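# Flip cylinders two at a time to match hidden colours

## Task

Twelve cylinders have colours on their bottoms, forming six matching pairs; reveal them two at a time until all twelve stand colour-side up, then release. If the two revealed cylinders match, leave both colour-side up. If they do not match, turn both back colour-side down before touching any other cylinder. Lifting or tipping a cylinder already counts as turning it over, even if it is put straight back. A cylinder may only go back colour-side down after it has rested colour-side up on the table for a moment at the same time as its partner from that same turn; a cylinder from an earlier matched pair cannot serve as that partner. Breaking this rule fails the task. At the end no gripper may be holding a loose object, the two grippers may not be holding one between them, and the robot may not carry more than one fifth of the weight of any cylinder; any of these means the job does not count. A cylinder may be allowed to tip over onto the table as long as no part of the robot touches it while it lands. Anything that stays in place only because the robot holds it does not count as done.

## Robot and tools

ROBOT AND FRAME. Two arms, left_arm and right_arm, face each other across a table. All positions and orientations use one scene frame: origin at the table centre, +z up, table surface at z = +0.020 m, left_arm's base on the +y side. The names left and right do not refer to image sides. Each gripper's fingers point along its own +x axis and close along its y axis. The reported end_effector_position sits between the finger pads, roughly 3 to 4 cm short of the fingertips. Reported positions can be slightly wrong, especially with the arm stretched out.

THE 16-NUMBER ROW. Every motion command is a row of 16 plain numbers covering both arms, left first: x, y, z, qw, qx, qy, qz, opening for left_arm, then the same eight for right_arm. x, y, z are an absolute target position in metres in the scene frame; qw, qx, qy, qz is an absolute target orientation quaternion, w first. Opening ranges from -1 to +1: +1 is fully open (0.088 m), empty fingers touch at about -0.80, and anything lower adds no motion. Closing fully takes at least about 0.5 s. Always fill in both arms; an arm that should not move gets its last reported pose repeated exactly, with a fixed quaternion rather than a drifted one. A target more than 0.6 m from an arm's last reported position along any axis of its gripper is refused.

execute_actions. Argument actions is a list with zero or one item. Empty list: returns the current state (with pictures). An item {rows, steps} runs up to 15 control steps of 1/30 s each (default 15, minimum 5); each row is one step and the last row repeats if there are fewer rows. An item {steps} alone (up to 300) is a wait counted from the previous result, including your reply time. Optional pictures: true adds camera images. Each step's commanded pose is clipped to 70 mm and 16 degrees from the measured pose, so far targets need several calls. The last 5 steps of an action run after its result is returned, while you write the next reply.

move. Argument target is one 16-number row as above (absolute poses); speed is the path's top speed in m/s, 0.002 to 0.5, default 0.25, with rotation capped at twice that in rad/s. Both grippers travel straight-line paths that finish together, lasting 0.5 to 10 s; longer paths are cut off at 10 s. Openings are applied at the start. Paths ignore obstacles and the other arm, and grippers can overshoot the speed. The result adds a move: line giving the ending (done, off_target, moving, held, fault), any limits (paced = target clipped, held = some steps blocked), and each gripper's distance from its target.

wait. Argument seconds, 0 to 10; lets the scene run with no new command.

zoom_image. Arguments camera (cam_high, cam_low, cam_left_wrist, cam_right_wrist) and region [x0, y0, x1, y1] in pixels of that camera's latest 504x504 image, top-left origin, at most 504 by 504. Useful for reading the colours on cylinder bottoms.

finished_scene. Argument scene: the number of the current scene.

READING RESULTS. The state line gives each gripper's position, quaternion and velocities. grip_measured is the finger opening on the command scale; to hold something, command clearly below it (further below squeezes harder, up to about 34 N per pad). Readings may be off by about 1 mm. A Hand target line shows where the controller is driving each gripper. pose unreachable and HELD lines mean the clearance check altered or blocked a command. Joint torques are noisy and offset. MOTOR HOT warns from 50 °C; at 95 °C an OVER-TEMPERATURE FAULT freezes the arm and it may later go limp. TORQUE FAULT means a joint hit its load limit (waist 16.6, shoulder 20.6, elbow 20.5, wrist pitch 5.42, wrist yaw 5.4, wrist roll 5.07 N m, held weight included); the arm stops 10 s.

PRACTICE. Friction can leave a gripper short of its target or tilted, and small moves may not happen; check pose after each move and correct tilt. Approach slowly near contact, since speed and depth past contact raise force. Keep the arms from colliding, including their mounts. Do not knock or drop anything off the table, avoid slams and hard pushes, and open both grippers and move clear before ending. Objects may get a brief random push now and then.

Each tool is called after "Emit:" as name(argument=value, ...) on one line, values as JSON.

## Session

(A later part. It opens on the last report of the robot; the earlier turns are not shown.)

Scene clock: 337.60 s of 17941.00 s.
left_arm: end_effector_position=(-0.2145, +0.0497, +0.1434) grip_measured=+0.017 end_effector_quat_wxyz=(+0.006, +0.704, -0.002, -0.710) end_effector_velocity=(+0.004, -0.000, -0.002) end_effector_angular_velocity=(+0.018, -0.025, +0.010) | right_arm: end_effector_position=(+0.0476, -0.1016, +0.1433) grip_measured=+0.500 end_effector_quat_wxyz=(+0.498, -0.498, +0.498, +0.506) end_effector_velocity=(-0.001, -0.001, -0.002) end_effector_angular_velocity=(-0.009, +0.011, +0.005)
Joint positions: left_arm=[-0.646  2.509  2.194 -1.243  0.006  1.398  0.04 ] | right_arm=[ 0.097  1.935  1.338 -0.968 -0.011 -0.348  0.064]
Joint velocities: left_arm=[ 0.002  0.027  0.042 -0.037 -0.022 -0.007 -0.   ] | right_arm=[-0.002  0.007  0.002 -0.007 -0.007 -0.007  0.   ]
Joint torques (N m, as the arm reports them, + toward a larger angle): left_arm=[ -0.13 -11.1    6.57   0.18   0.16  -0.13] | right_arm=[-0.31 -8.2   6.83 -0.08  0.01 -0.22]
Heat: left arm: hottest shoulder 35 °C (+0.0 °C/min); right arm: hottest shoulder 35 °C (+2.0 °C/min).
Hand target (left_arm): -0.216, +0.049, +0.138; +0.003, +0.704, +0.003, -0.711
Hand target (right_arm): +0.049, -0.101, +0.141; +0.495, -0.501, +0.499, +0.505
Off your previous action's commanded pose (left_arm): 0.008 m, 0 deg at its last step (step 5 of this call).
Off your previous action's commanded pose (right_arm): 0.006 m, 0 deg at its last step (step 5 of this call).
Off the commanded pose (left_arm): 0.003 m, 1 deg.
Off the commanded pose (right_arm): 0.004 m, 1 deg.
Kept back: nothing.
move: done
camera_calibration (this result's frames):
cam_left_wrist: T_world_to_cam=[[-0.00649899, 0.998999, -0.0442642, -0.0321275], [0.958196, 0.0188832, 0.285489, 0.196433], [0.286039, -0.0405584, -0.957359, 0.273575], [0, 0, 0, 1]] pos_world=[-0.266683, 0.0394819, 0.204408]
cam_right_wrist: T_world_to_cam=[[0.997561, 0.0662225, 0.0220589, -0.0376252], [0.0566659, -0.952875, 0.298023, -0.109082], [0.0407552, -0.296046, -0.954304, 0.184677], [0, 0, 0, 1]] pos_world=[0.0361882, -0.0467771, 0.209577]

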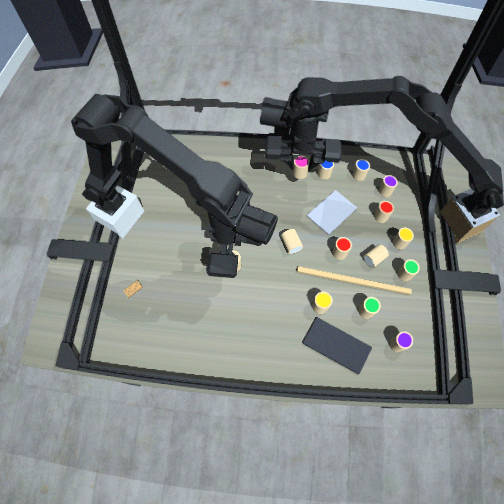

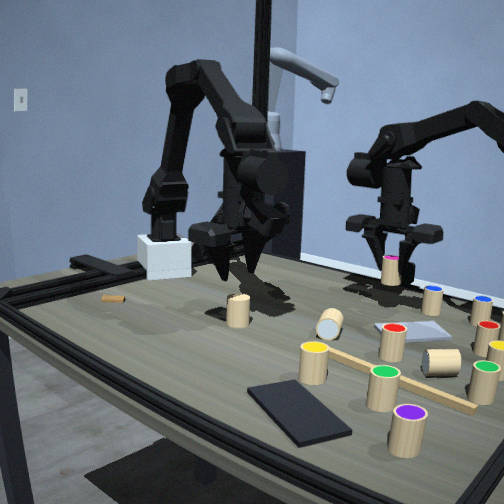

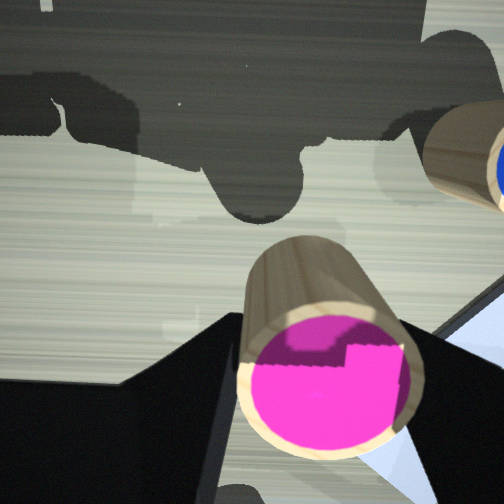

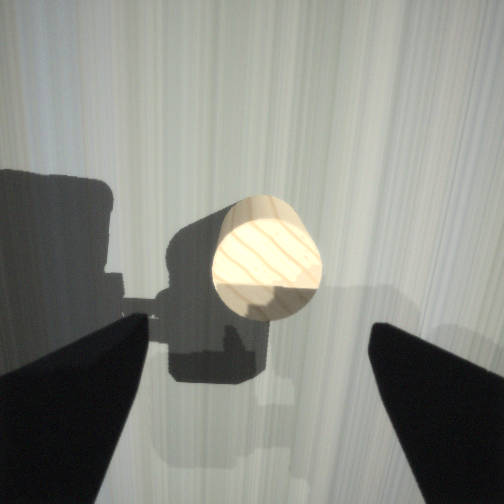

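Emit:
move(target=[-0.215,0.05,0.072,0,0.707,0,-0.707,-0.4,0.051,-0.099,0.079,0.5,-0.5,0.5,0.5,0.5], speed=0.1)

Emit:
execute_actions(actions=[{"rows":[[-0.215,0.05,0.072,0,0.707,0,-0.707,0.4,0.051,-0.099,0.079,0.5,-0.5,0.5,0.5,-0.4]],"steps":13}])

Emit:
execute_actions(actions=[{"rows":[[-0.215,0.055,0.15,0,0.707,0,-0.707,0.4,0.051,-0.099,0.16,0.5,-0.5,0.5,0.5,-0.4]],"steps":14}])

Emit:
move(target=[-0.1,0.2,0.26,0.5,0.5,-0.5,-0.5,0.6,0,-0.1,0.26,0.707,0,0,0.707,-0.4], speed=0.4)

Emit:
move(target=[-0.049,0.13,0.281,0.5,0.5,-0.5,-0.5,0.6,-0.05,0,0.278,0.707,0,0,0.707,-0.4], speed=0.3)

Emit:
execute_actions(actions=[{"rows":[[-0.049,0.06,0.281,0.5,0.5,-0.5,-0.5,0.6,-0.05,0,0.278,0.707,0,0,0.707,-0.4]],"steps":15}])

Emit:
execute_actions(actions=[{"rows":[[-0.049,0.06,0.281,0.5,0.5,-0.5,-0.5,-0.4,-0.05,0,0.278,0.707,0,0,0.707,-0.4]],"steps":15}])

Emit:
execute_actions(actions=[{"rows":[[-0.049,0.06,0.281,0.5,0.5,-0.5,-0.5,-0.4,-0.05,0,0.278,0.707,0,0,0.707,0.5]],"steps":10}])

Emit:
execute_actions(actions=[{"rows":[[-0.049,0.12,0.281,0.5,0.5,-0.5,-0.5,-0.4,-0.05,-0.04,0.278,0.707,0,0,0.707,0.5]],"steps":10}])

Emit:
move(target=[-0.12,0.04,0.14,0,0.707,0,-0.707,-0.4,-0.05,-0.25,0.25,0.707,0,0,0.707,0.5], speed=0.3)

Scene clock: 339.40 s of 17941.00 s.
left_arm: end_effector_position=(-0.2149, +0.0443, +0.0871) grip_measured=+0.016 end_effector_quat_wxyz=(+0.013, +0.704, -0.008, -0.710) end_effector_velocity=(+0.002, -0.000, -0.001) end_effector_angular_velocity=(-0.004, -0.007, +0.010) | right_arm: end_effector_position=(+0.0509, -0.0958, +0.0859) grip_measured=+0.500 end_effector_quat_wxyz=(+0.504, -0.498, +0.493, +0.505) end_effector_velocity=(-0.000, -0.000, -0.003) end_effector_angular_velocity=(+0.000, +0.008, -0.010)
Joint positions: left_arm=[-0.646  2.566  2.073 -1.047  0.003  1.398  0.04 ] | right_arm=[ 0.097  2.044  1.244 -0.753 -0.003 -0.347  0.064]
Joint velocities: left_arm=[ 0.002 -0.002 -0.007  0.007 -0.007 -0.007 -0.   ] | right_arm=[-0.002  0.007 -0.002  0.007 -0.007  0.007 -0.   ]
Joint torques (N m, as the arm reports them, + toward a larger angle): left_arm=[ -0.14 -10.51   4.3    0.74  -0.07   0.11] | right_arm=[-0.21 -8.53  3.98  0.3   0.01  0.19]
Heat: left arm: hottest shoulder 36 °C (+1.0 °C/min); right arm: hottest shoulder 35 °C (+2.0 °C/min).
Hand target (left_arm): -0.215, +0.050, +0.072; +0.000, +0.707, +0.000, -0.707
Hand target (right_arm): +0.051, -0.100, +0.079; +0.500, -0.500, +0.500, +0.500
Off the commanded pose (left_arm): 0.016 m, 2 deg.
Off the commanded pose (right_arm): 0.008 m, 1 deg.
Kept back: nothing.
move: off_target (left_arm)
camera_calibration (this result's frames):
cam_left_wrist: T_world_to_cam=[[-0.00656174, 0.997953, -0.0636156, -0.0274855], [0.958129, 0.0244858, 0.285287, 0.21272], [0.28626, -0.05908, -0.956329, 0.22039], [0, 0, 0, 1]] pos_world=[-0.267082, 0.0352413, 0.148331]
cam_right_wrist: T_world_to_cam=[[0.997286, 0.0651069, 0.0343677, -0.0411764], [0.0523975, -0.955627, 0.289882, -0.0860558], [0.0517161, -0.287295, -0.956445, 0.131902], [0, 0, 0, 1]] pos_world=[0.0387523, -0.0416616, 0.152518]

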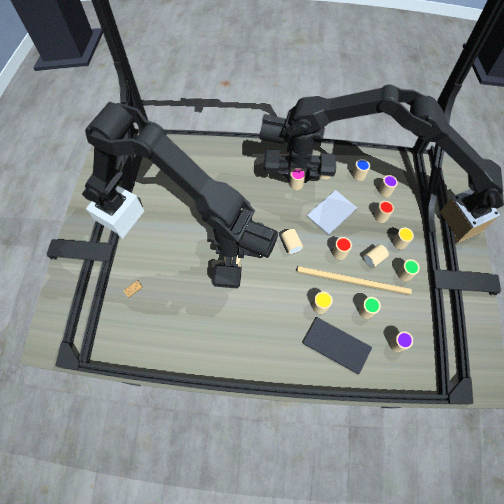

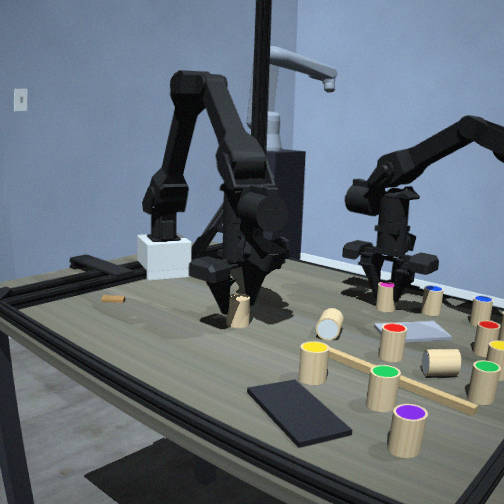

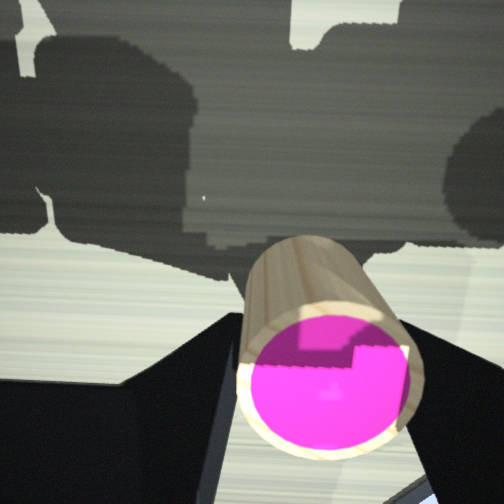

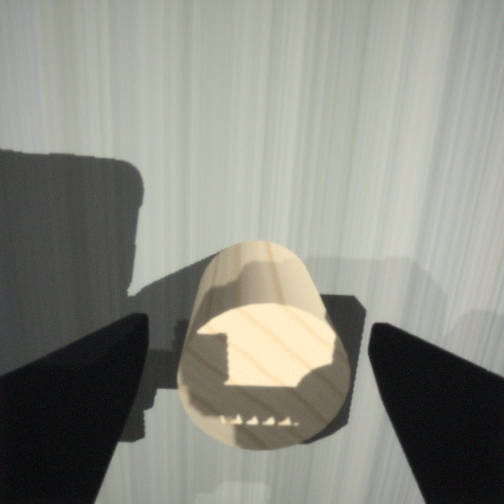

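Scene clock: 339.67 s of 17941.00 s.
left_arm: end_effector_position=(-0.2151, +0.0441, +0.0843) grip_measured=+0.319 end_effector_quat_wxyz=(+0.012, +0.704, -0.008, -0.710) end_effector_velocity=(-0.000, +0.012, -0.016) end_effector_angular_velocity=(+0.061, -0.003, +0.005) | right_arm: end_effector_position=(+0.0509, -0.0959, +0.0852) grip_measured=+0.023 end_effector_quat_wxyz=(+0.503, -0.498, +0.493, +0.505) end_effector_velocity=(+0.000, +0.001, +0.000) end_effector_angular_velocity=(+0.009, +0.005, -0.010)
Joint positions: left_arm=[-0.646  2.572  2.073 -1.042  0.003  1.398  0.055] | right_arm=[ 0.097  2.046  1.244 -0.752 -0.003 -0.346  0.04 ]
Joint velocities: left_arm=[-0.002  0.027 -0.012 -0.022  0.007 -0.007  0.033] | right_arm=[-0.002 -0.002 -0.002  0.007 -0.007  0.007  0.   ]
Joint torques (N m, as the arm reports them, + toward a larger angle): left_arm=[ -0.11 -11.48   4.15   0.42  -0.04   0.13] | right_arm=[-0.23 -8.49  4.34  0.29  0.    0.17]
Heat: left arm: hottest shoulder 36 °C (+1.0 °C/min); right arm: hottest shoulder 35 °C (+2.0 °C/min).
Steps of this call (steps 1 to 8: the first 8 steps of this action). Readings (end_effector_position):
1: left_arm (-0.2149, +0.0442, +0.0871) | right_arm (+0.0510, -0.0958, +0.0858)
2: left_arm (-0.2149, +0.0441, +0.0871) | right_arm (+0.0510, -0.0958, +0.0857)
4: left_arm (-0.2152, +0.0433, +0.0870) | right_arm (+0.0509, -0.0959, +0.0853)
8: the state above

Scene clock: 340.13 s of 17941.00 s.
left_arm: end_effector_position=(-0.2139, +0.0549, +0.1394) grip_measured=+0.398 end_effector_quat_wxyz=(+0.001, +0.706, +0.003, -0.708) end_effector_velocity=(-0.006, -0.022, +0.134) end_effector_angular_velocity=(-0.172, +0.022, -0.000) | right_arm: end_effector_position=(+0.0509, -0.0964, +0.1528) grip_measured=+0.022 end_effector_quat_wxyz=(+0.502, -0.499, +0.494, +0.504) end_effector_velocity=(-0.003, -0.006, +0.077) end_effector_angular_velocity=(-0.032, +0.034, +0.000)
Joint positions: left_arm=[-0.648  2.5    2.161 -1.234  0.002  1.398  0.059] | right_arm=[ 0.097  1.939  1.383 -1.002 -0.002 -0.346  0.04 ]
Joint velocities: left_arm=[-0.007 -0.159  0.242 -0.227 -0.007 -0.007  0.   ] | right_arm=[-0.007 -0.081  0.208 -0.33  -0.022 -0.007  0.   ]
Joint torques (N m, as the arm reports them, + toward a larger angle): left_arm=[ -0.07 -13.76   5.24   0.08  -0.08   0.04] | right_arm=[-0.22 -9.65  5.79 -0.19 -0.01  0.16]
Heat: left arm: hottest shoulder 36 °C (+1.0 °C/min); right arm: hottest shoulder 35 °C (+2.0 °C/min).
Off your previous action's commanded pose (left_arm): 0.013 m, 2 deg at its last step (step 5 of this call).
Off your previous action's commanded pose (right_arm): 0.007 m, 1 deg at its last step (step 5 of this call).
Steps of this call (steps 1 to 5: the last 5 steps of your previous action; steps 6 to 14: the first 9 steps of this action). Readings (end_effector_position):
6: left_arm (-0.2145, +0.0473, +0.0876) | right_arm (+0.0503, -0.0980, +0.0910)
7: left_arm (-0.2132, +0.0545, +0.0922) | right_arm (+0.0483, -0.1037, +0.0978)
9: left_arm (-0.2124, +0.0602, +0.1048) | right_arm (+0.0478, -0.1051, +0.1167)
13: left_arm (-0.2138, +0.0558, +0.1344) | right_arm (+0.0509, -0.0964, +0.1495)
14: the state above

Scene clock: 343.13 s of 17941.00 s.
left_arm: end_effector_position=(-0.0995, +0.1988, +0.2683) grip_measured=+0.600 end_effector_quat_wxyz=(+0.498, +0.498, -0.510, -0.494) end_effector_velocity=(+0.001, +0.001, +0.000) end_effector_angular_velocity=(-0.012, +0.020, -0.000) | right_arm: end_effector_position=(+0.0012, -0.0982, +0.2640) grip_measured=+0.022 end_effector_quat_wxyz=(+0.711, -0.002, -0.009, +0.703) end_effector_velocity=(-0.000, +0.000, +0.003) end_effector_angular_velocity=(+0.021, -0.015, +0.005)
Joint positions: left_arm=[-0.29   1.487  0.164  1.339  0.198  1.583  0.068] | right_arm=[ 0.086  1.41   0.243  1.177 -0.34  -0.011  0.04 ]
Joint velocities: left_arm=[ 0.007  0.017 -0.007  0.037  0.007 -0.022  0.   ] | right_arm=[-0.002  0.012 -0.002  0.037 -0.007 -0.007 -0.   ]
Joint torques (N m, as the arm reports them, + toward a larger angle): left_arm=[ 0.14 -2.84  3.41  1.83  0.06 -0.15] | right_arm=[ 0.26 -4.09  4.15  1.58  0.02  0.2 ]
Heat: left arm: hottest shoulder 37 °C (+2.0 °C/min); right arm: hottest shoulder 35 °C (+2.0 °C/min).
Hand target (left_arm): -0.099, +0.201, +0.263; +0.496, +0.500, -0.505, -0.500
Hand target (right_arm): +0.000, -0.099, +0.260; +0.711, -0.002, -0.002, +0.703
Off your previous action's commanded pose (left_arm): 0.004 m, 0 deg at its last step (step 5 of this call).
Off your previous action's commanded pose (right_arm): 0.005 m, 1 deg at its last step (step 5 of this call).
Off the commanded pose (left_arm): 0.008 m, 1 deg.
Off the commanded pose (right_arm): 0.005 m, 1 deg.
Kept back: nothing.
move: done
camera_calibration (this result's frames):
cam_left_wrist: T_world_to_cam=[[0.0152342, -0.0492994, -0.998668, 0.291831], [0.958309, 0.285733, 0.000513326, 0.0712287], [0.285327, -0.95704, 0.051597, 0.27774], [0, 0, 0, 1]] pos_world=[-0.151952, 0.259843, 0.277076]
cam_right_wrist: T_world_to_cam=[[0.996527, -0.0409099, 0.0725275, -0.0180521], [0.0570936, -0.298344, -0.952749, 0.255242], [0.060615, 0.953581, -0.294972, 0.251347], [0, 0, 0, 1]] pos_world=[-0.0118187, -0.164269, 0.318631]

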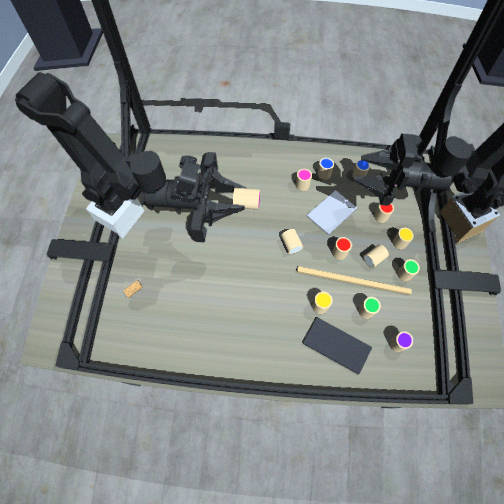

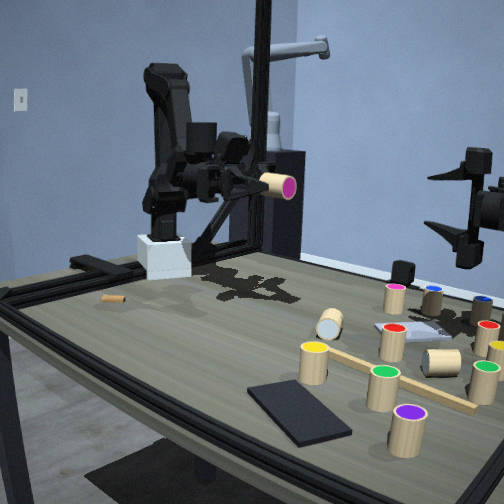

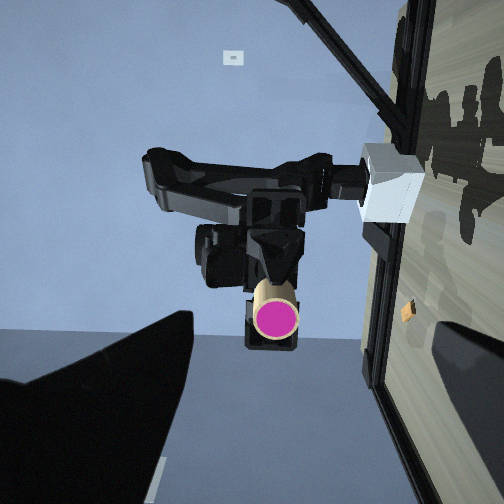

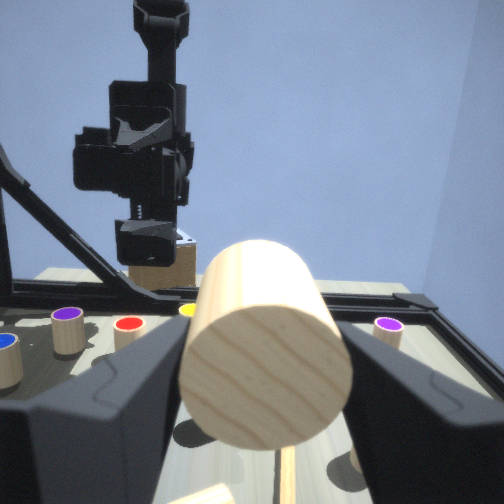

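Scene clock: 344.17 s of 17941.00 s.
left_arm: end_effector_position=(-0.0505, +0.1326, +0.2822) grip_measured=+0.600 end_effector_quat_wxyz=(+0.500, +0.501, -0.502, -0.497) end_effector_velocity=(+0.000, -0.001, -0.005) end_effector_angular_velocity=(+0.021, +0.014, +0.005) | right_arm: end_effector_position=(-0.0490, -0.0029, +0.2777) grip_measured=+0.022 end_effector_quat_wxyz=(+0.707, -0.003, -0.003, +0.707) end_effector_velocity=(+0.002, +0.002, -0.002) end_effector_angular_velocity=(-0.007, -0.007, -0.010)
Joint positions: left_arm=[-0.157  1.672  0.478  1.199  0.322  1.575  0.068] | right_arm=[ 0.369  1.666  0.584  1.083 -0.067 -0.008  0.04 ]
Joint velocities: left_arm=[-0.002  0.002  0.002 -0.022 -0.007 -0.007 -0.   ] | right_arm=[-0.002  0.007  0.007 -0.007  0.007 -0.007 -0.   ]
Joint torques (N m, as the arm reports them, + toward a larger angle): left_arm=[ 0.19 -4.86  5.67  1.5   0.17 -0.12] | right_arm=[ 0.27 -6.54  6.96  1.27  0.03  0.19]
Heat: left arm: hottest shoulder 36 °C (+1.0 °C/min); right arm: hottest shoulder 35 °C (+1.0 °C/min).
Hand target (left_arm): -0.049, +0.130, +0.281; +0.500, +0.500, -0.500, -0.500
Hand target (right_arm): -0.050, -0.000, +0.277; +0.707, -0.001, -0.001, +0.707
Off the commanded pose (left_arm): 0.003 m, 0 deg.
Off the commanded pose (right_arm): 0.003 m, 0 deg.
Kept back: nothing.
move: done
camera_calibration (this result's frames):
cam_left_wrist: T_world_to_cam=[[0.00612989, -0.0370812, -0.999293, 0.299777], [0.955765, 0.294089, -0.00505002, 0.0434443], [0.294069, -0.955058, 0.0372437, 0.203876], [0, 0, 0, 1]] pos_world=[-0.103314, 0.193054, 0.292191]
cam_right_wrist: T_world_to_cam=[[0.997317, -0.0300055, 0.066765, 0.0366021], [0.0544096, -0.306255, -0.950393, 0.298837], [0.0489642, 0.951476, -0.303801, 0.169441], [0, 0, 0, 1]] pos_world=[-0.06106, -0.0686, 0.333045]

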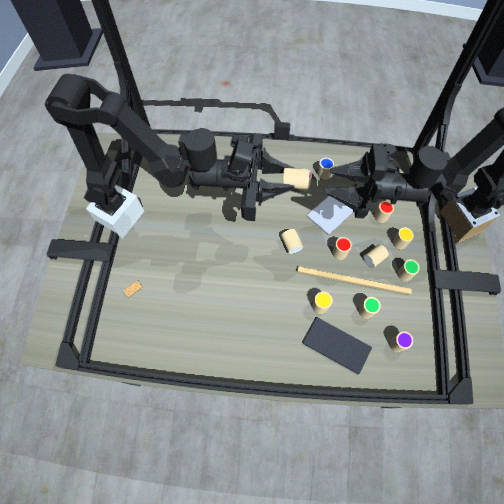

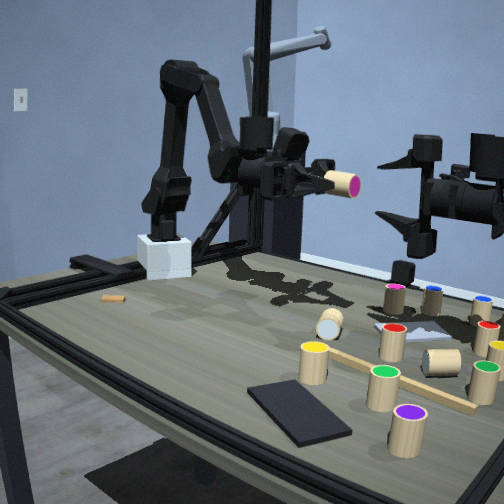

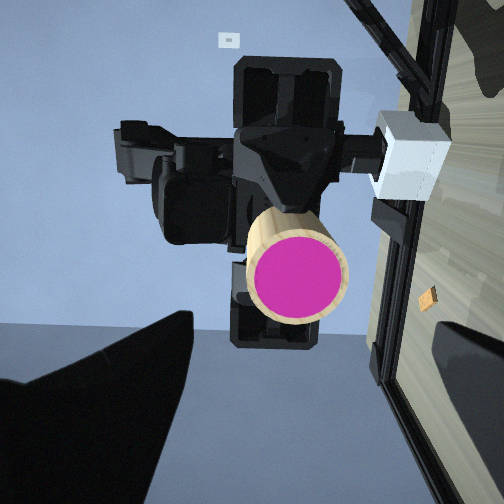

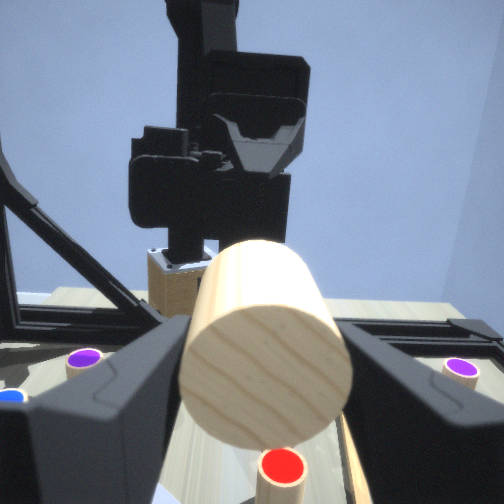

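Scene clock: 344.50 s of 17941.00 s.
left_arm: end_effector_position=(-0.0503, +0.0693, +0.2846) grip_measured=+0.600 end_effector_quat_wxyz=(+0.500, +0.499, -0.504, -0.497) end_effector_velocity=(+0.014, -0.053, -0.012) end_effector_angular_velocity=(+0.031, +0.016, +0.034) | right_arm: end_effector_position=(-0.0493, -0.0026, +0.2777) grip_measured=+0.022 end_effector_quat_wxyz=(+0.707, -0.002, -0.002, +0.707) end_effector_velocity=(+0.002, -0.001, -0.002) end_effector_angular_velocity=(-0.007, -0.007, -0.010)
Joint positions: left_arm=[-0.218  1.854  0.728  1.134  0.264  1.573  0.068] | right_arm=[ 0.37   1.666  0.585  1.08  -0.066 -0.006  0.04 ]
Joint velocities: left_arm=[-0.017  0.173  0.222 -0.081 -0.051 -0.007 -0.   ] | right_arm=[-0.002 -0.002 -0.002 -0.007  0.007 -0.007  0.   ]
Joint torques (N m, as the arm reports them, + toward a larger angle): left_arm=[-0.17 -6.69  5.74  1.52 -0.15 -0.2 ] | right_arm=[ 0.29 -6.65  7.01  1.27  0.03  0.18]
Heat: left arm: hottest shoulder 36 °C (+1.0 °C/min); right arm: hottest shoulder 35 °C (+1.0 °C/min).
Steps of this call (steps 1 to 10: the first 10 steps of this action). Readings (end_effector_position):
1: left_arm (-0.0496, +0.1266, +0.2814) | right_arm (-0.0491, -0.0028, +0.2777)
2: left_arm (-0.0496, +0.1158, +0.2813) | right_arm (-0.0491, -0.0028, +0.2776)
4: left_arm (-0.0504, +0.0946, +0.2823) | right_arm (-0.0492, -0.0027, +0.2778)
8: left_arm (-0.0511, +0.0738, +0.2848) | right_arm (-0.0493, -0.0026, +0.2778)
10: the state above

Scene clock: 345.00 s of 17941.00 s.
left_arm: end_effector_position=(-0.0488, +0.0633, +0.2841) grip_measured=+0.023 end_effector_quat_wxyz=(+0.501, +0.499, -0.503, -0.497) end_effector_velocity=(-0.000, +0.000, -0.007) end_effector_angular_velocity=(+0.026, +0.014, +0.005) | right_arm: end_effector_position=(-0.0494, -0.0026, +0.2775) grip_measured=+0.022 end_effector_quat_wxyz=(+0.707, -0.002, -0.001, +0.707) end_effector_velocity=(+0.002, -0.001, +0.000) end_effector_angular_velocity=(-0.002, -0.007, -0.010)
Joint positions: left_arm=[-0.22   1.871  0.754  1.124  0.26   1.573  0.04 ] | right_arm=[ 0.371  1.666  0.585  1.079 -0.065 -0.005  0.04 ]
Joint velocities: left_arm=[-0.002  0.002 -0.002 -0.022 -0.007 -0.007 -0.   ] | right_arm=[-0.002 -0.007 -0.002 -0.007  0.007 -0.007 -0.001]
Joint torques (N m, as the arm reports them, + toward a larger angle): left_arm=[-0.15 -6.9   6.12  1.5  -0.14 -0.09] | right_arm=[ 0.28 -6.67  7.01  1.36  0.02  0.17]
Heat: left arm: hottest shoulder 36 °C (+1.0 °C/min); right arm: hottest shoulder 35 °C (+1.0 °C/min).
Off your previous action's commanded pose (left_arm): 0.005 m, 0 deg at its last step (step 5 of this call).
Off your previous action's commanded pose (right_arm): 0.003 m, 0 deg at its last step (step 5 of this call).
Steps of this call (steps 1 to 5: the last 5 steps of your previous action; steps 6 to 15: the first 10 steps of this action). Readings (end_effector_position):
6: left_arm (-0.0490, +0.0644, +0.2835) | right_arm (-0.0493, -0.0026, +0.2777)
7: left_arm (-0.0491, +0.0640, +0.2835) | right_arm (-0.0493, -0.0026, +0.2777)
9: left_arm (-0.0489, +0.0636, +0.2838) | right_arm (-0.0493, -0.0026, +0.2777)
13: left_arm (-0.0488, +0.0633, +0.2841) | right_arm (-0.0494, -0.0026, +0.2775)
15: the state above

Scene clock: 345.33 s of 17941.00 s.
left_arm: end_effector_position=(-0.0487, +0.0631, +0.2833) grip_measured=+0.023 end_effector_quat_wxyz=(+0.500, +0.500, -0.502, -0.498) end_effector_velocity=(-0.002, -0.002, -0.017) end_effector_angular_velocity=(+0.054, +0.022, -0.000) | right_arm: end_effector_position=(-0.0494, -0.0024, +0.2779) grip_measured=+0.193 end_effector_quat_wxyz=(+0.707, -0.002, -0.001, +0.707) end_effector_velocity=(+0.000, +0.003, +0.004) end_effector_angular_velocity=(+0.007, -0.008, +0.005)
Joint positions: left_arm=[-0.22   1.873  0.755  1.122  0.259  1.573  0.04 ] | right_arm=[ 0.371  1.666  0.587  1.079 -0.065 -0.005  0.048]
Joint velocities: left_arm=[-0.007  0.022  0.002 -0.037 -0.007 -0.007  0.   ] | right_arm=[-0.002  0.002  0.017 -0.007 -0.007 -0.007  0.162]
Joint torques (N m, as the arm reports them, + toward a larger angle): left_arm=[-0.24 -7.31  6.42  1.51 -0.13 -0.13] | right_arm=[ 0.26 -6.67  6.69  1.35  0.03  0.17]
Heat: left arm: hottest shoulder 36 °C (+2.0 °C/min); right arm: hottest shoulder 35 °C (+1.0 °C/min).
Off your previous action's commanded pose (left_arm): 0.004 m, 0 deg at its last step (step 5 of this call).
Off your previous action's commanded pose (right_arm): 0.003 m, 0 deg at its last step (step 5 of this call).
Steps of this call (steps 1 to 5: the last 5 steps of your previous action; steps 6 to 10: the first 5 steps of this action). Readings (end_effector_position):
6: left_arm (-0.0488, +0.0633, +0.2840) | right_arm (-0.0494, -0.0026, +0.2773)
7: left_arm (-0.0488, +0.0633, +0.2840) | right_arm (-0.0494, -0.0026, +0.2773)
9: left_arm (-0.0487, +0.0632, +0.2839) | right_arm (-0.0494, -0.0025, +0.2775)
10: the state above

Scene clock: 345.67 s of 17941.00 s.
left_arm: end_effector_position=(-0.0486, +0.0983, +0.2776) grip_measured=+0.022 end_effector_quat_wxyz=(+0.498, +0.502, -0.498, -0.502) end_effector_velocity=(+0.016, +0.165, -0.030) end_effector_angular_velocity=(+0.086, +0.049, +0.059) | right_arm: end_effector_position=(-0.0505, -0.0261, +0.2767) grip_measured=+0.487 end_effector_quat_wxyz=(+0.707, -0.003, -0.000, +0.707) end_effector_velocity=(+0.001, -0.099, +0.007) end_effector_angular_velocity=(+0.012, -0.008, -0.005)
Joint positions: left_arm=[-0.189  1.786  0.609  1.169  0.29   1.573  0.04 ] | right_arm=[ 0.369  1.584  0.493  1.087 -0.067 -0.005  0.063]
Joint velocities: left_arm=[ 0.183 -0.422 -0.652  0.139  0.125 -0.022 -0.   ] | right_arm=[-0.027 -0.388 -0.369 -0.007 -0.022 -0.007  0.005]
Joint torques (N m, as the arm reports them, + toward a larger angle): left_arm=[ 0.13 -8.92  4.26  1.95  0.2  -0.1 ] | right_arm=[-0.35 -7.77  4.74  1.55 -0.12  0.16]
Heat: left arm: hottest shoulder 36 °C (+2.0 °C/min); right arm: hottest shoulder 35 °C (+1.0 °C/min).
Off your previous action's commanded pose (left_arm): 0.003 m, 0 deg at its last step (step 5 of this call).
Off your previous action's commanded pose (right_arm): 0.002 m, 0 deg at its last step (step 5 of this call).
Steps of this call (steps 1 to 5: the last 5 steps of your previous action; steps 6 to 10: the first 5 steps of this action). Readings (end_effector_position):
6: left_arm (-0.0493, +0.0675, +0.2823) | right_arm (-0.0496, -0.0056, +0.2778)
7: left_arm (-0.0497, +0.0757, +0.2816) | right_arm (-0.0499, -0.0115, +0.2772)
9: left_arm (-0.0493, +0.0923, +0.2787) | right_arm (-0.0504, -0.0225, +0.2765)
10: the state above

Scene clock: 349.40 s of 17941.00 s.
left_arm: end_effector_position=(-0.1198, +0.0395, +0.1437) grip_measured=+0.018 end_effector_quat_wxyz=(+0.007, +0.703, -0.002, -0.711) end_effector_velocity=(-0.000, +0.002, -0.003) end_effector_angular_velocity=(+0.028, -0.021, +0.015) | right_arm: end_effector_position=(-0.0483, -0.2053, +0.2629) grip_measured=+0.500 end_effector_quat_wxyz=(+0.707, -0.006, +0.006, +0.708) end_effector_velocity=(-0.001, -0.000, -0.005) end_effector_angular_velocity=(-0.021, -0.002, +0.005)
Joint positions: left_arm=[-0.449  2.529  2.232 -1.261  0.011  1.593  0.04 ] | right_arm=[ 0.187  0.19   0.005  0.167 -0.251 -0.005  0.064]
Joint velocities: left_arm=[-0.007  0.027  0.037 -0.037 -0.022 -0.022 -0.   ] | right_arm=[-0.002 -0.002 -0.002 -0.022 -0.007 -0.007 -0.   ]
Joint torques (N m, as the arm reports them, + toward a larger angle): left_arm=[ -0.27 -11.42   6.44   0.18  -0.06  -0.06] | right_arm=[0.22 0.21 7.64 1.48 0.03 0.  ]
Heat: left arm: hottest shoulder 37 °C (+3.0 °C/min); right arm: hottest shoulder 35 °C (+1.0 °C/min).
Hand target (left_arm): -0.120, +0.039, +0.138; +0.004, +0.704, +0.003, -0.710
Hand target (right_arm): -0.048, -0.205, +0.263; +0.707, -0.007, +0.007, +0.708
Off your previous action's commanded pose (left_arm): 0.008 m, 0 deg at its last step (step 5 of this call).
Off your previous action's commanded pose (right_arm): 0.006 m, 0 deg at its last step (step 5 of this call).
Off the commanded pose (left_arm): 0.004 m, 1 deg.
Off the commanded pose (right_arm): 0.047 m, 1 deg.
Kept back: nothing.
move: held (right_arm); limits=held; held on 18 of 97 steps (right_arm), including the last (right_arm)
pose unreachable (right arm): on one or more control steps of this call this arm could not follow its commanded pose, so it was not sent that pose on those steps. On the call's last step it was still not sent that pose. It may still have moved: this result reports where it is.
cause: the commanded pose would bring two parts of the arm too close to each other (joints 3 (elbow) to 5 (wrist yaw) lie between them).
camera_calibration (this result's frames):
cam_left_wrist: T_world_to_cam=[[-0.00770925, 0.998903, -0.0461844, -0.0211623], [0.958814, 0.0204981, 0.283296, 0.106099], [0.283932, -0.0420983, -0.95792, 0.24622], [0, 0, 0, 1]] pos_world=[-0.171802, 0.0293297, 0.204824]
cam_right_wrist: T_world_to_cam=[[0.997866, -0.0273447, 0.0592969, 0.033283], [0.0472829, -0.323716, -0.944972, 0.217335], [0.0450354, 0.945759, -0.321732, 0.360792], [0, 0, 0, 1]] pos_world=[-0.0597366, -0.269957, 0.319481]

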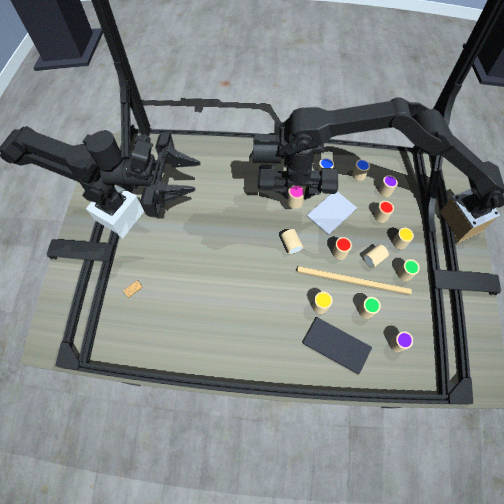

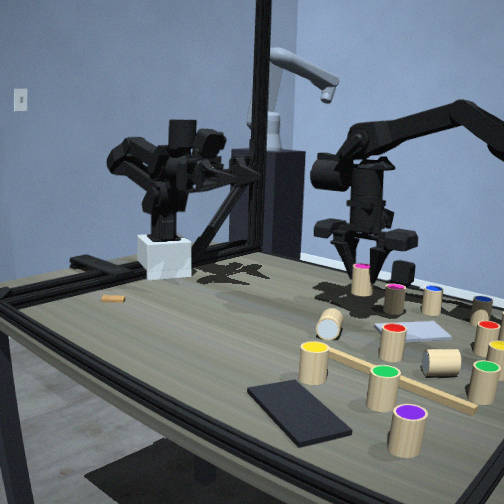

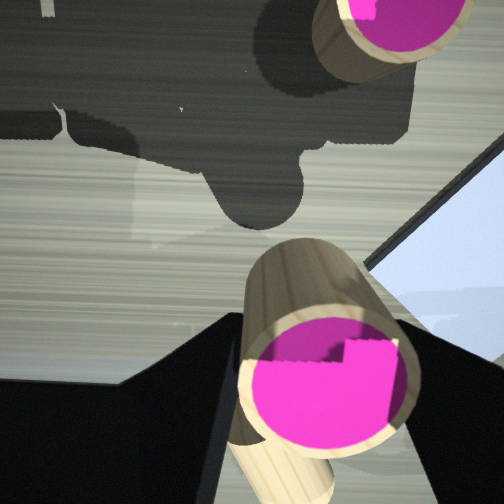

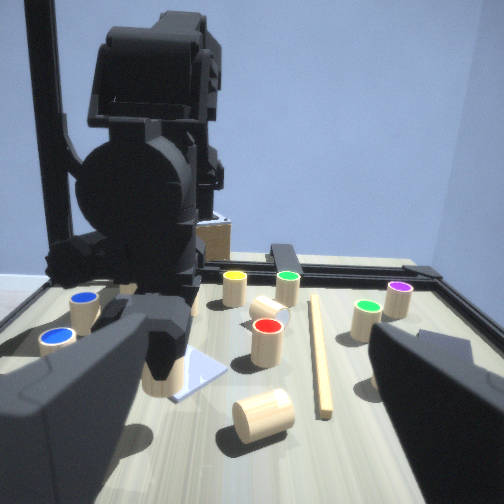

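Emit:
move(target=[-0.125,0.035,0.072,0,0.707,0,-0.707,-0.4,-0.05,-0.19,0.263,0.707,0,0,0.707,0.5], speed=0.1)

Emit:
execute_actions(actions=[{"rows":[[-0.125,0.035,0.072,0,0.707,0,-0.707,0.35,-0.05,-0.19,0.263,0.707,0,0,0.707,0.5]],"steps":12}])

Emit:
move(target=[-0.125,0.06,0.16,0,0.707,0,-0.707,0.35,-0.05,-0.19,0.263,0.707,0,0,0.707,0.5], speed=0.12)

Emit:
wait(seconds=1.5)

Scene clock: 350.70 s of 17941.00 s.
left_arm: end_effector_position=(-0.1239, +0.0300, +0.0890) grip_measured=+0.017 end_effector_quat_wxyz=(+0.011, +0.706, -0.012, -0.708) end_effector_velocity=(-0.003, +0.002, +0.000) end_effector_angular_velocity=(+0.007, -0.007, +0.000) | right_arm: end_effector_position=(-0.0498, -0.1905, +0.2687) grip_measured=+0.500 end_effector_quat_wxyz=(+0.707, +0.001, -0.005, +0.707) end_effector_velocity=(-0.002, +0.002, -0.001) end_effector_angular_velocity=(-0.002, -0.007, +0.015)
Joint positions: left_arm=[-0.461  2.602  2.15  -1.087  0.003  1.59   0.04 ] | right_arm=[ 0.244  0.408  0.005  0.412 -0.192 -0.005  0.064]
Joint velocities: left_arm=[-0.007 -0.002 -0.002 -0.007 -0.007 -0.007 -0.   ] | right_arm=[ 0.007  0.037 -0.002  0.037 -0.007 -0.007 -0.   ]
Joint torques (N m, as the arm reports them, + toward a larger angle): left_arm=[ -0.1  -10.3    4.45   0.79  -0.04  -0.05] | right_arm=[ 0.19 -0.33  5.97  1.55  0.03  0.13]
Heat: left arm: hottest shoulder 37 °C (+3.0 °C/min); right arm: hottest shoulder 34 °C (+1.0 °C/min).
Hand target (left_arm): -0.125, +0.035, +0.072; -0.000, +0.707, -0.000, -0.707
Hand target (right_arm): -0.050, -0.191, +0.263; +0.707, -0.001, +0.001, +0.707
Off the commanded pose (left_arm): 0.018 m, 2 deg.
Off the commanded pose (right_arm): 0.006 m, 1 deg.
joint sent to its limit (right arm) — the command would take joint 3 (elbow) past its lower limit, so that joint was sent only as far as its limit.
Kept back: nothing.
move: off_target (left_arm)
camera_calibration (this result's frames):
cam_left_wrist: T_world_to_cam=[[0.000972895, 0.997858, -0.0654092, -0.0113837], [0.956445, 0.0181651, 0.291345, 0.124834], [0.29191, -0.0628438, -0.954379, 0.195966], [0, 0, 0, 1]] pos_world=[-0.176591, 0.0214069, 0.149912]
cam_right_wrist: T_world_to_cam=[[0.997437, -0.0305061, 0.0647266, 0.0328025], [0.0526961, -0.298783, -0.952865, 0.234792], [0.0484074, 0.953833, -0.29641, 0.343683], [0, 0, 0, 1]] pos_world=[-0.0617278, -0.256664, 0.323472]

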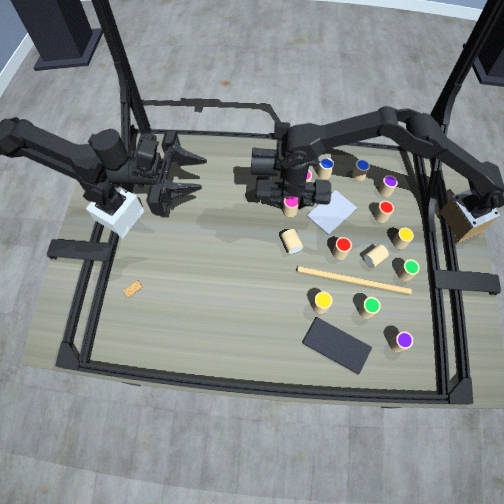

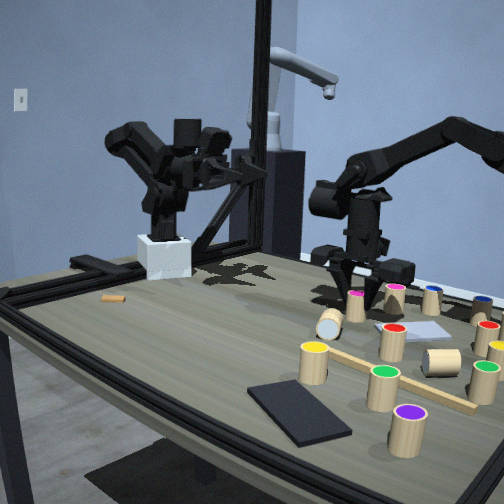

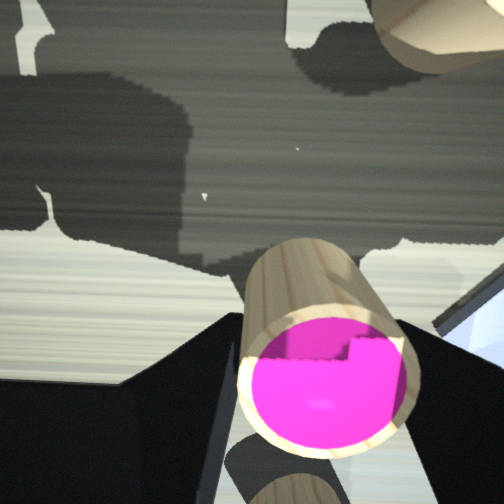

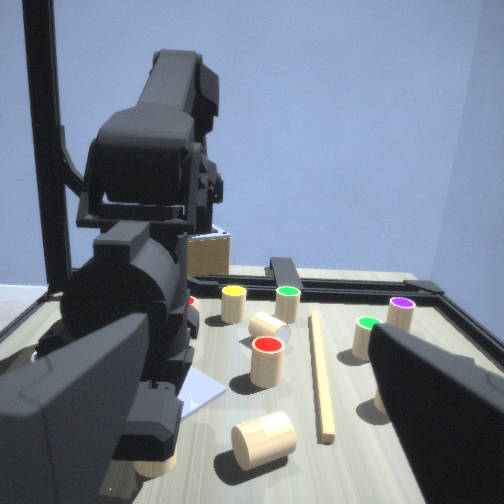

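Scene clock: 350.93 s of 17941.00 s.
left_arm: end_effector_position=(-0.1239, +0.0294, +0.0852) grip_measured=+0.249 end_effector_quat_wxyz=(+0.011, +0.706, -0.011, -0.708) end_effector_velocity=(+0.002, +0.010, -0.034) end_effector_angular_velocity=(+0.066, -0.020, +0.006) | right_arm: end_effector_position=(-0.0496, -0.1900, +0.2688) grip_measured=+0.500 end_effector_quat_wxyz=(+0.707, +0.001, -0.006, +0.707) end_effector_velocity=(-0.000, +0.001, -0.000) end_effector_angular_velocity=(+0.002, -0.008, +0.005)
Joint positions: left_arm=[-0.461  2.61   2.15  -1.079  0.003  1.59   0.051] | right_arm=[ 0.244  0.418  0.005  0.423 -0.192 -0.005  0.064]
Joint velocities: left_arm=[-0.002  0.066 -0.007  0.007 -0.022 -0.007  0.04 ] | right_arm=[-0.002  0.017 -0.002  0.022 -0.007 -0.007 -0.   ]
Joint torques (N m, as the arm reports them, + toward a larger angle): left_arm=[ -0.12 -11.54   4.5    0.36  -0.01  -0.07] | right_arm=[ 0.28 -0.37  5.97  1.53  0.03  0.15]
Heat: left arm: hottest shoulder 37 °C (+3.0 °C/min); right arm: hottest shoulder 34 °C (+1.0 °C/min).
joint sent to its limit (right arm) — the command would take joint 3 (elbow) past its lower limit, so that joint was sent only as far as its limit.
Steps of this call (steps 1 to 7: the first 7 steps of this action). Readings (end_effector_position):
1: left_arm (-0.1239, +0.0300, +0.0890) | right_arm (-0.0497, -0.1904, +0.2688)
2: left_arm (-0.1239, +0.0299, +0.0890) | right_arm (-0.0497, -0.1903, +0.2688)
4: left_arm (-0.1239, +0.0287, +0.0885) | right_arm (-0.0497, -0.1901, +0.2688)
7: the state above

Scene clock: 352.53 s of 17941.00 s.
left_arm: end_effector_position=(-0.1244, +0.0572, +0.1565) grip_measured=+0.350 end_effector_quat_wxyz=(+0.000, +0.706, -0.000, -0.708) end_effector_velocity=(+0.002, +0.003, -0.001) end_effector_angular_velocity=(+0.012, -0.007, +0.010) | right_arm: end_effector_position=(-0.0496, -0.1898, +0.2696) grip_measured=+0.500 end_effector_quat_wxyz=(+0.707, +0.002, -0.007, +0.707) end_effector_velocity=(-0.001, -0.000, -0.004) end_effector_angular_velocity=(-0.012, -0.005, +0.005)
Joint positions: left_arm=[-0.461  2.438  2.116 -1.248  0.003  1.59   0.056] | right_arm=[ 0.244  0.42   0.005  0.429 -0.192 -0.005  0.064]
Joint velocities: left_arm=[ 0.002 -0.002 -0.007 -0.007 -0.007 -0.007 -0.   ] | right_arm=[-0.002 -0.002 -0.007 -0.007 -0.007 -0.007 -0.   ]
Joint torques (N m, as the arm reports them, + toward a larger angle): left_arm=[  0.09 -15.25   4.29   0.11  -0.09  -0.09] | right_arm=[ 0.28 -0.35  5.99  1.32  0.02  0.13]
Heat: left arm: hottest shoulder 38 °C (+4.0 °C/min); right arm: hottest shoulder 34 °C (+1.0 °C/min).
Hand target (left_arm): -0.125, +0.060, +0.160; +0.000, +0.707, +0.000, -0.707
Hand target (right_arm): -0.050, -0.190, +0.263; +0.707, -0.001, +0.001, +0.707
Off your previous action's commanded pose (left_arm): 0.012 m, 2 deg at its last step (step 5 of this call).
Off your previous action's commanded pose (right_arm): 0.006 m, 1 deg at its last step (step 5 of this call).
Off the commanded pose (left_arm): 0.005 m, 0 deg.
Off the commanded pose (right_arm): 0.007 m, 1 deg.
joint sent to its limit (right arm) — the command would take joint 3 (elbow) past its lower limit, so that joint was sent only as far as its limit.
Kept back: nothing.
move: done
camera_calibration (this result's frames):
cam_left_wrist: T_world_to_cam=[[0.000562539, 0.999416, -0.0341733, -0.0391602], [0.956612, 0.00941904, 0.291212, 0.105707], [0.291364, -0.0328544, -0.956048, 0.260707], [0, 0, 0, 1]] pos_world=[-0.17706, 0.046707, 0.217127]
cam_right_wrist: T_world_to_cam=[[0.997388, -0.0311985, 0.0651384, 0.0323171], [0.0531216, -0.294161, -0.954279, 0.237218], [0.0489332, 0.955247, -0.291735, 0.342305], [0, 0, 0, 1]] pos_world=[-0.0615842, -0.256197, 0.324129]

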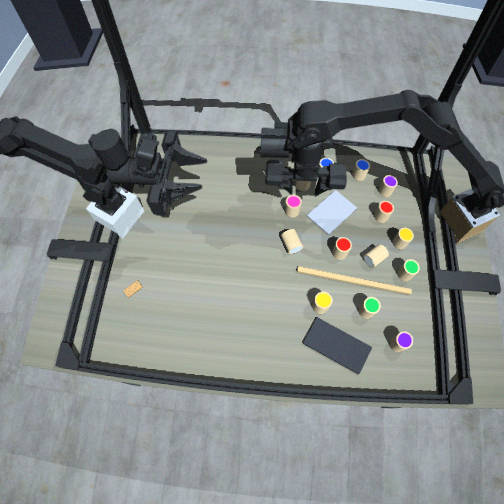

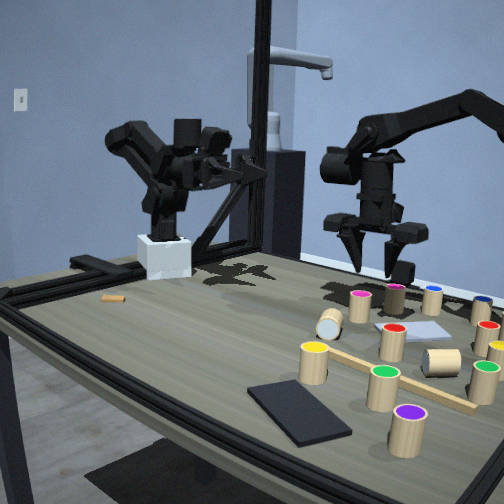

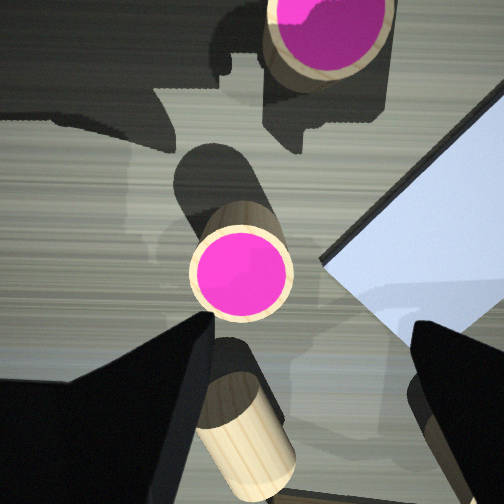

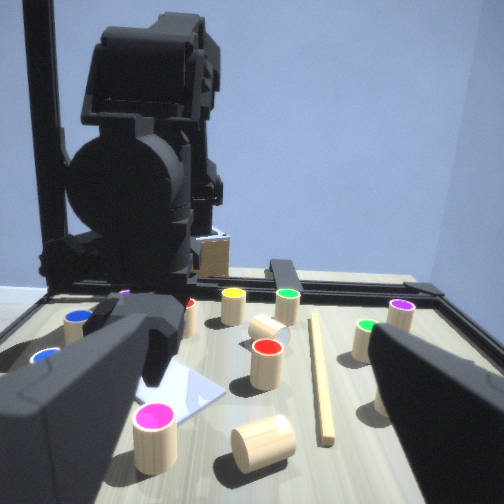

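Scene clock: 354.03 s of 17941.00 s.
left_arm: end_effector_position=(-0.1244, +0.0573, +0.1567) grip_measured=+0.350 end_effector_quat_wxyz=(+0.000, +0.706, -0.000, -0.708) end_effector_velocity=(-0.002, -0.002, +0.002) end_effector_angular_velocity=(-0.012, -0.008, +0.015) | right_arm: end_effector_position=(-0.0496, -0.1898, +0.2695) grip_measured=+0.500 end_effector_quat_wxyz=(+0.707, +0.002, -0.007, +0.707) end_effector_velocity=(-0.001, -0.001, -0.001) end_effector_angular_velocity=(-0.002, -0.022, +0.005)
Joint positions: left_arm=[-0.461  2.437  2.116 -1.249  0.003  1.59   0.056] | right_arm=[ 0.244  0.42   0.004  0.429 -0.192 -0.005  0.064]
Joint velocities: left_arm=[-0.007 -0.002  0.002  0.007 -0.007 -0.022 -0.   ] | right_arm=[-0.002 -0.007 -0.002 -0.007 -0.007 -0.022 -0.   ]
Joint torques (N m, as the arm reports them, + toward a larger angle): left_arm=[ -0.27 -15.25   4.34   0.16  -0.08  -0.05] | right_arm=[ 0.27 -0.35  6.02  1.32  0.02  0.14]
Heat: left arm: hottest shoulder 39 °C (+5.1 °C/min); right arm: hottest shoulder 34 °C (+0.0 °C/min).
Hand target (left_arm): -0.125, +0.060, +0.160; +0.000, +0.707, -0.000, -0.707
Hand target (right_arm): -0.050, -0.190, +0.263; +0.707, -0.001, +0.001, +0.707
Off the commanded pose (left_arm): 0.004 m, 0 deg.
Off the commanded pose (right_arm): 0.006 m, 1 deg.
Kept back: nothing.
Steps of this call (steps 1 to 45: nothing new was sent). Readings (end_effector_position):
1: left_arm (-0.1244, +0.0572, +0.1565) | right_arm (-0.0496, -0.1898, +0.2696)
2: left_arm (-0.1244, +0.0572, +0.1565) | right_arm (-0.0496, -0.1898, +0.2696)
4: left_arm (-0.1244, +0.0573, +0.1565) | right_arm (-0.0496, -0.1898, +0.2696)
8: left_arm (-0.1244, +0.0573, +0.1565) | right_arm (-0.0496, -0.1898, +0.2696)
45: the state above
camera_calibration (this result's frames):
cam_left_wrist: T_world_to_cam=[[0.000562297, 0.999429, -0.0337921, -0.0393552], [0.956614, 0.00930797, 0.291209, 0.105665], [0.291357, -0.0324898, -0.956063, 0.260858], [0, 0, 0, 1]] pos_world=[-0.177062, 0.0468244, 0.217296]
cam_right_wrist: T_world_to_cam=[[0.997393, -0.0311741, 0.0650773, 0.0323525], [0.0530519, -0.294518, -0.954172, 0.236945], [0.0489119, 0.955137, -0.292096, 0.342343], [0, 0, 0, 1]] pos_world=[-0.0615832, -0.256192, 0.323978]

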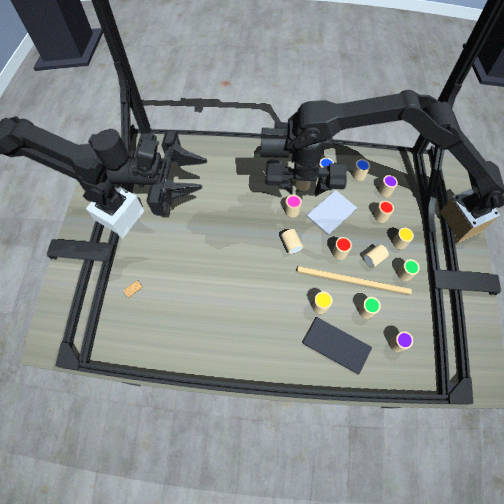

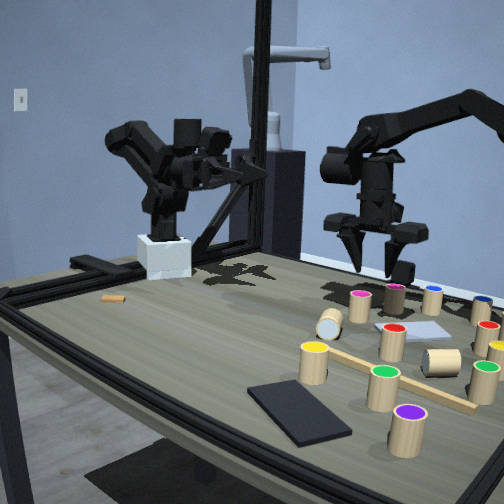

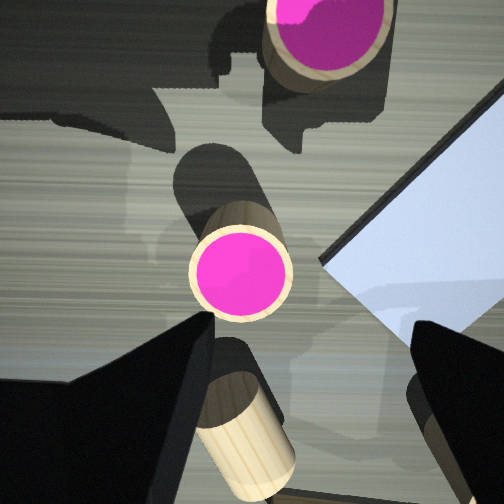

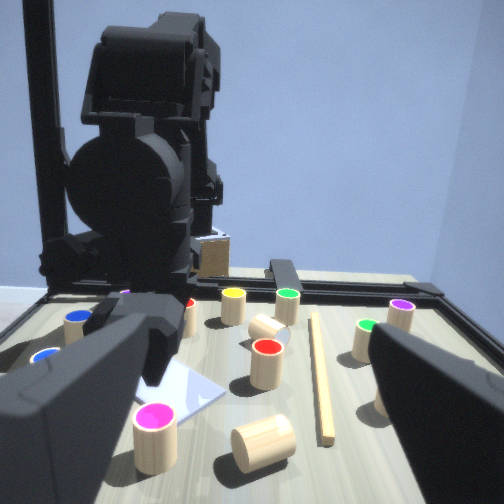

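Emit:
finished_scene(scene=1)

The scene is finished: the task was done.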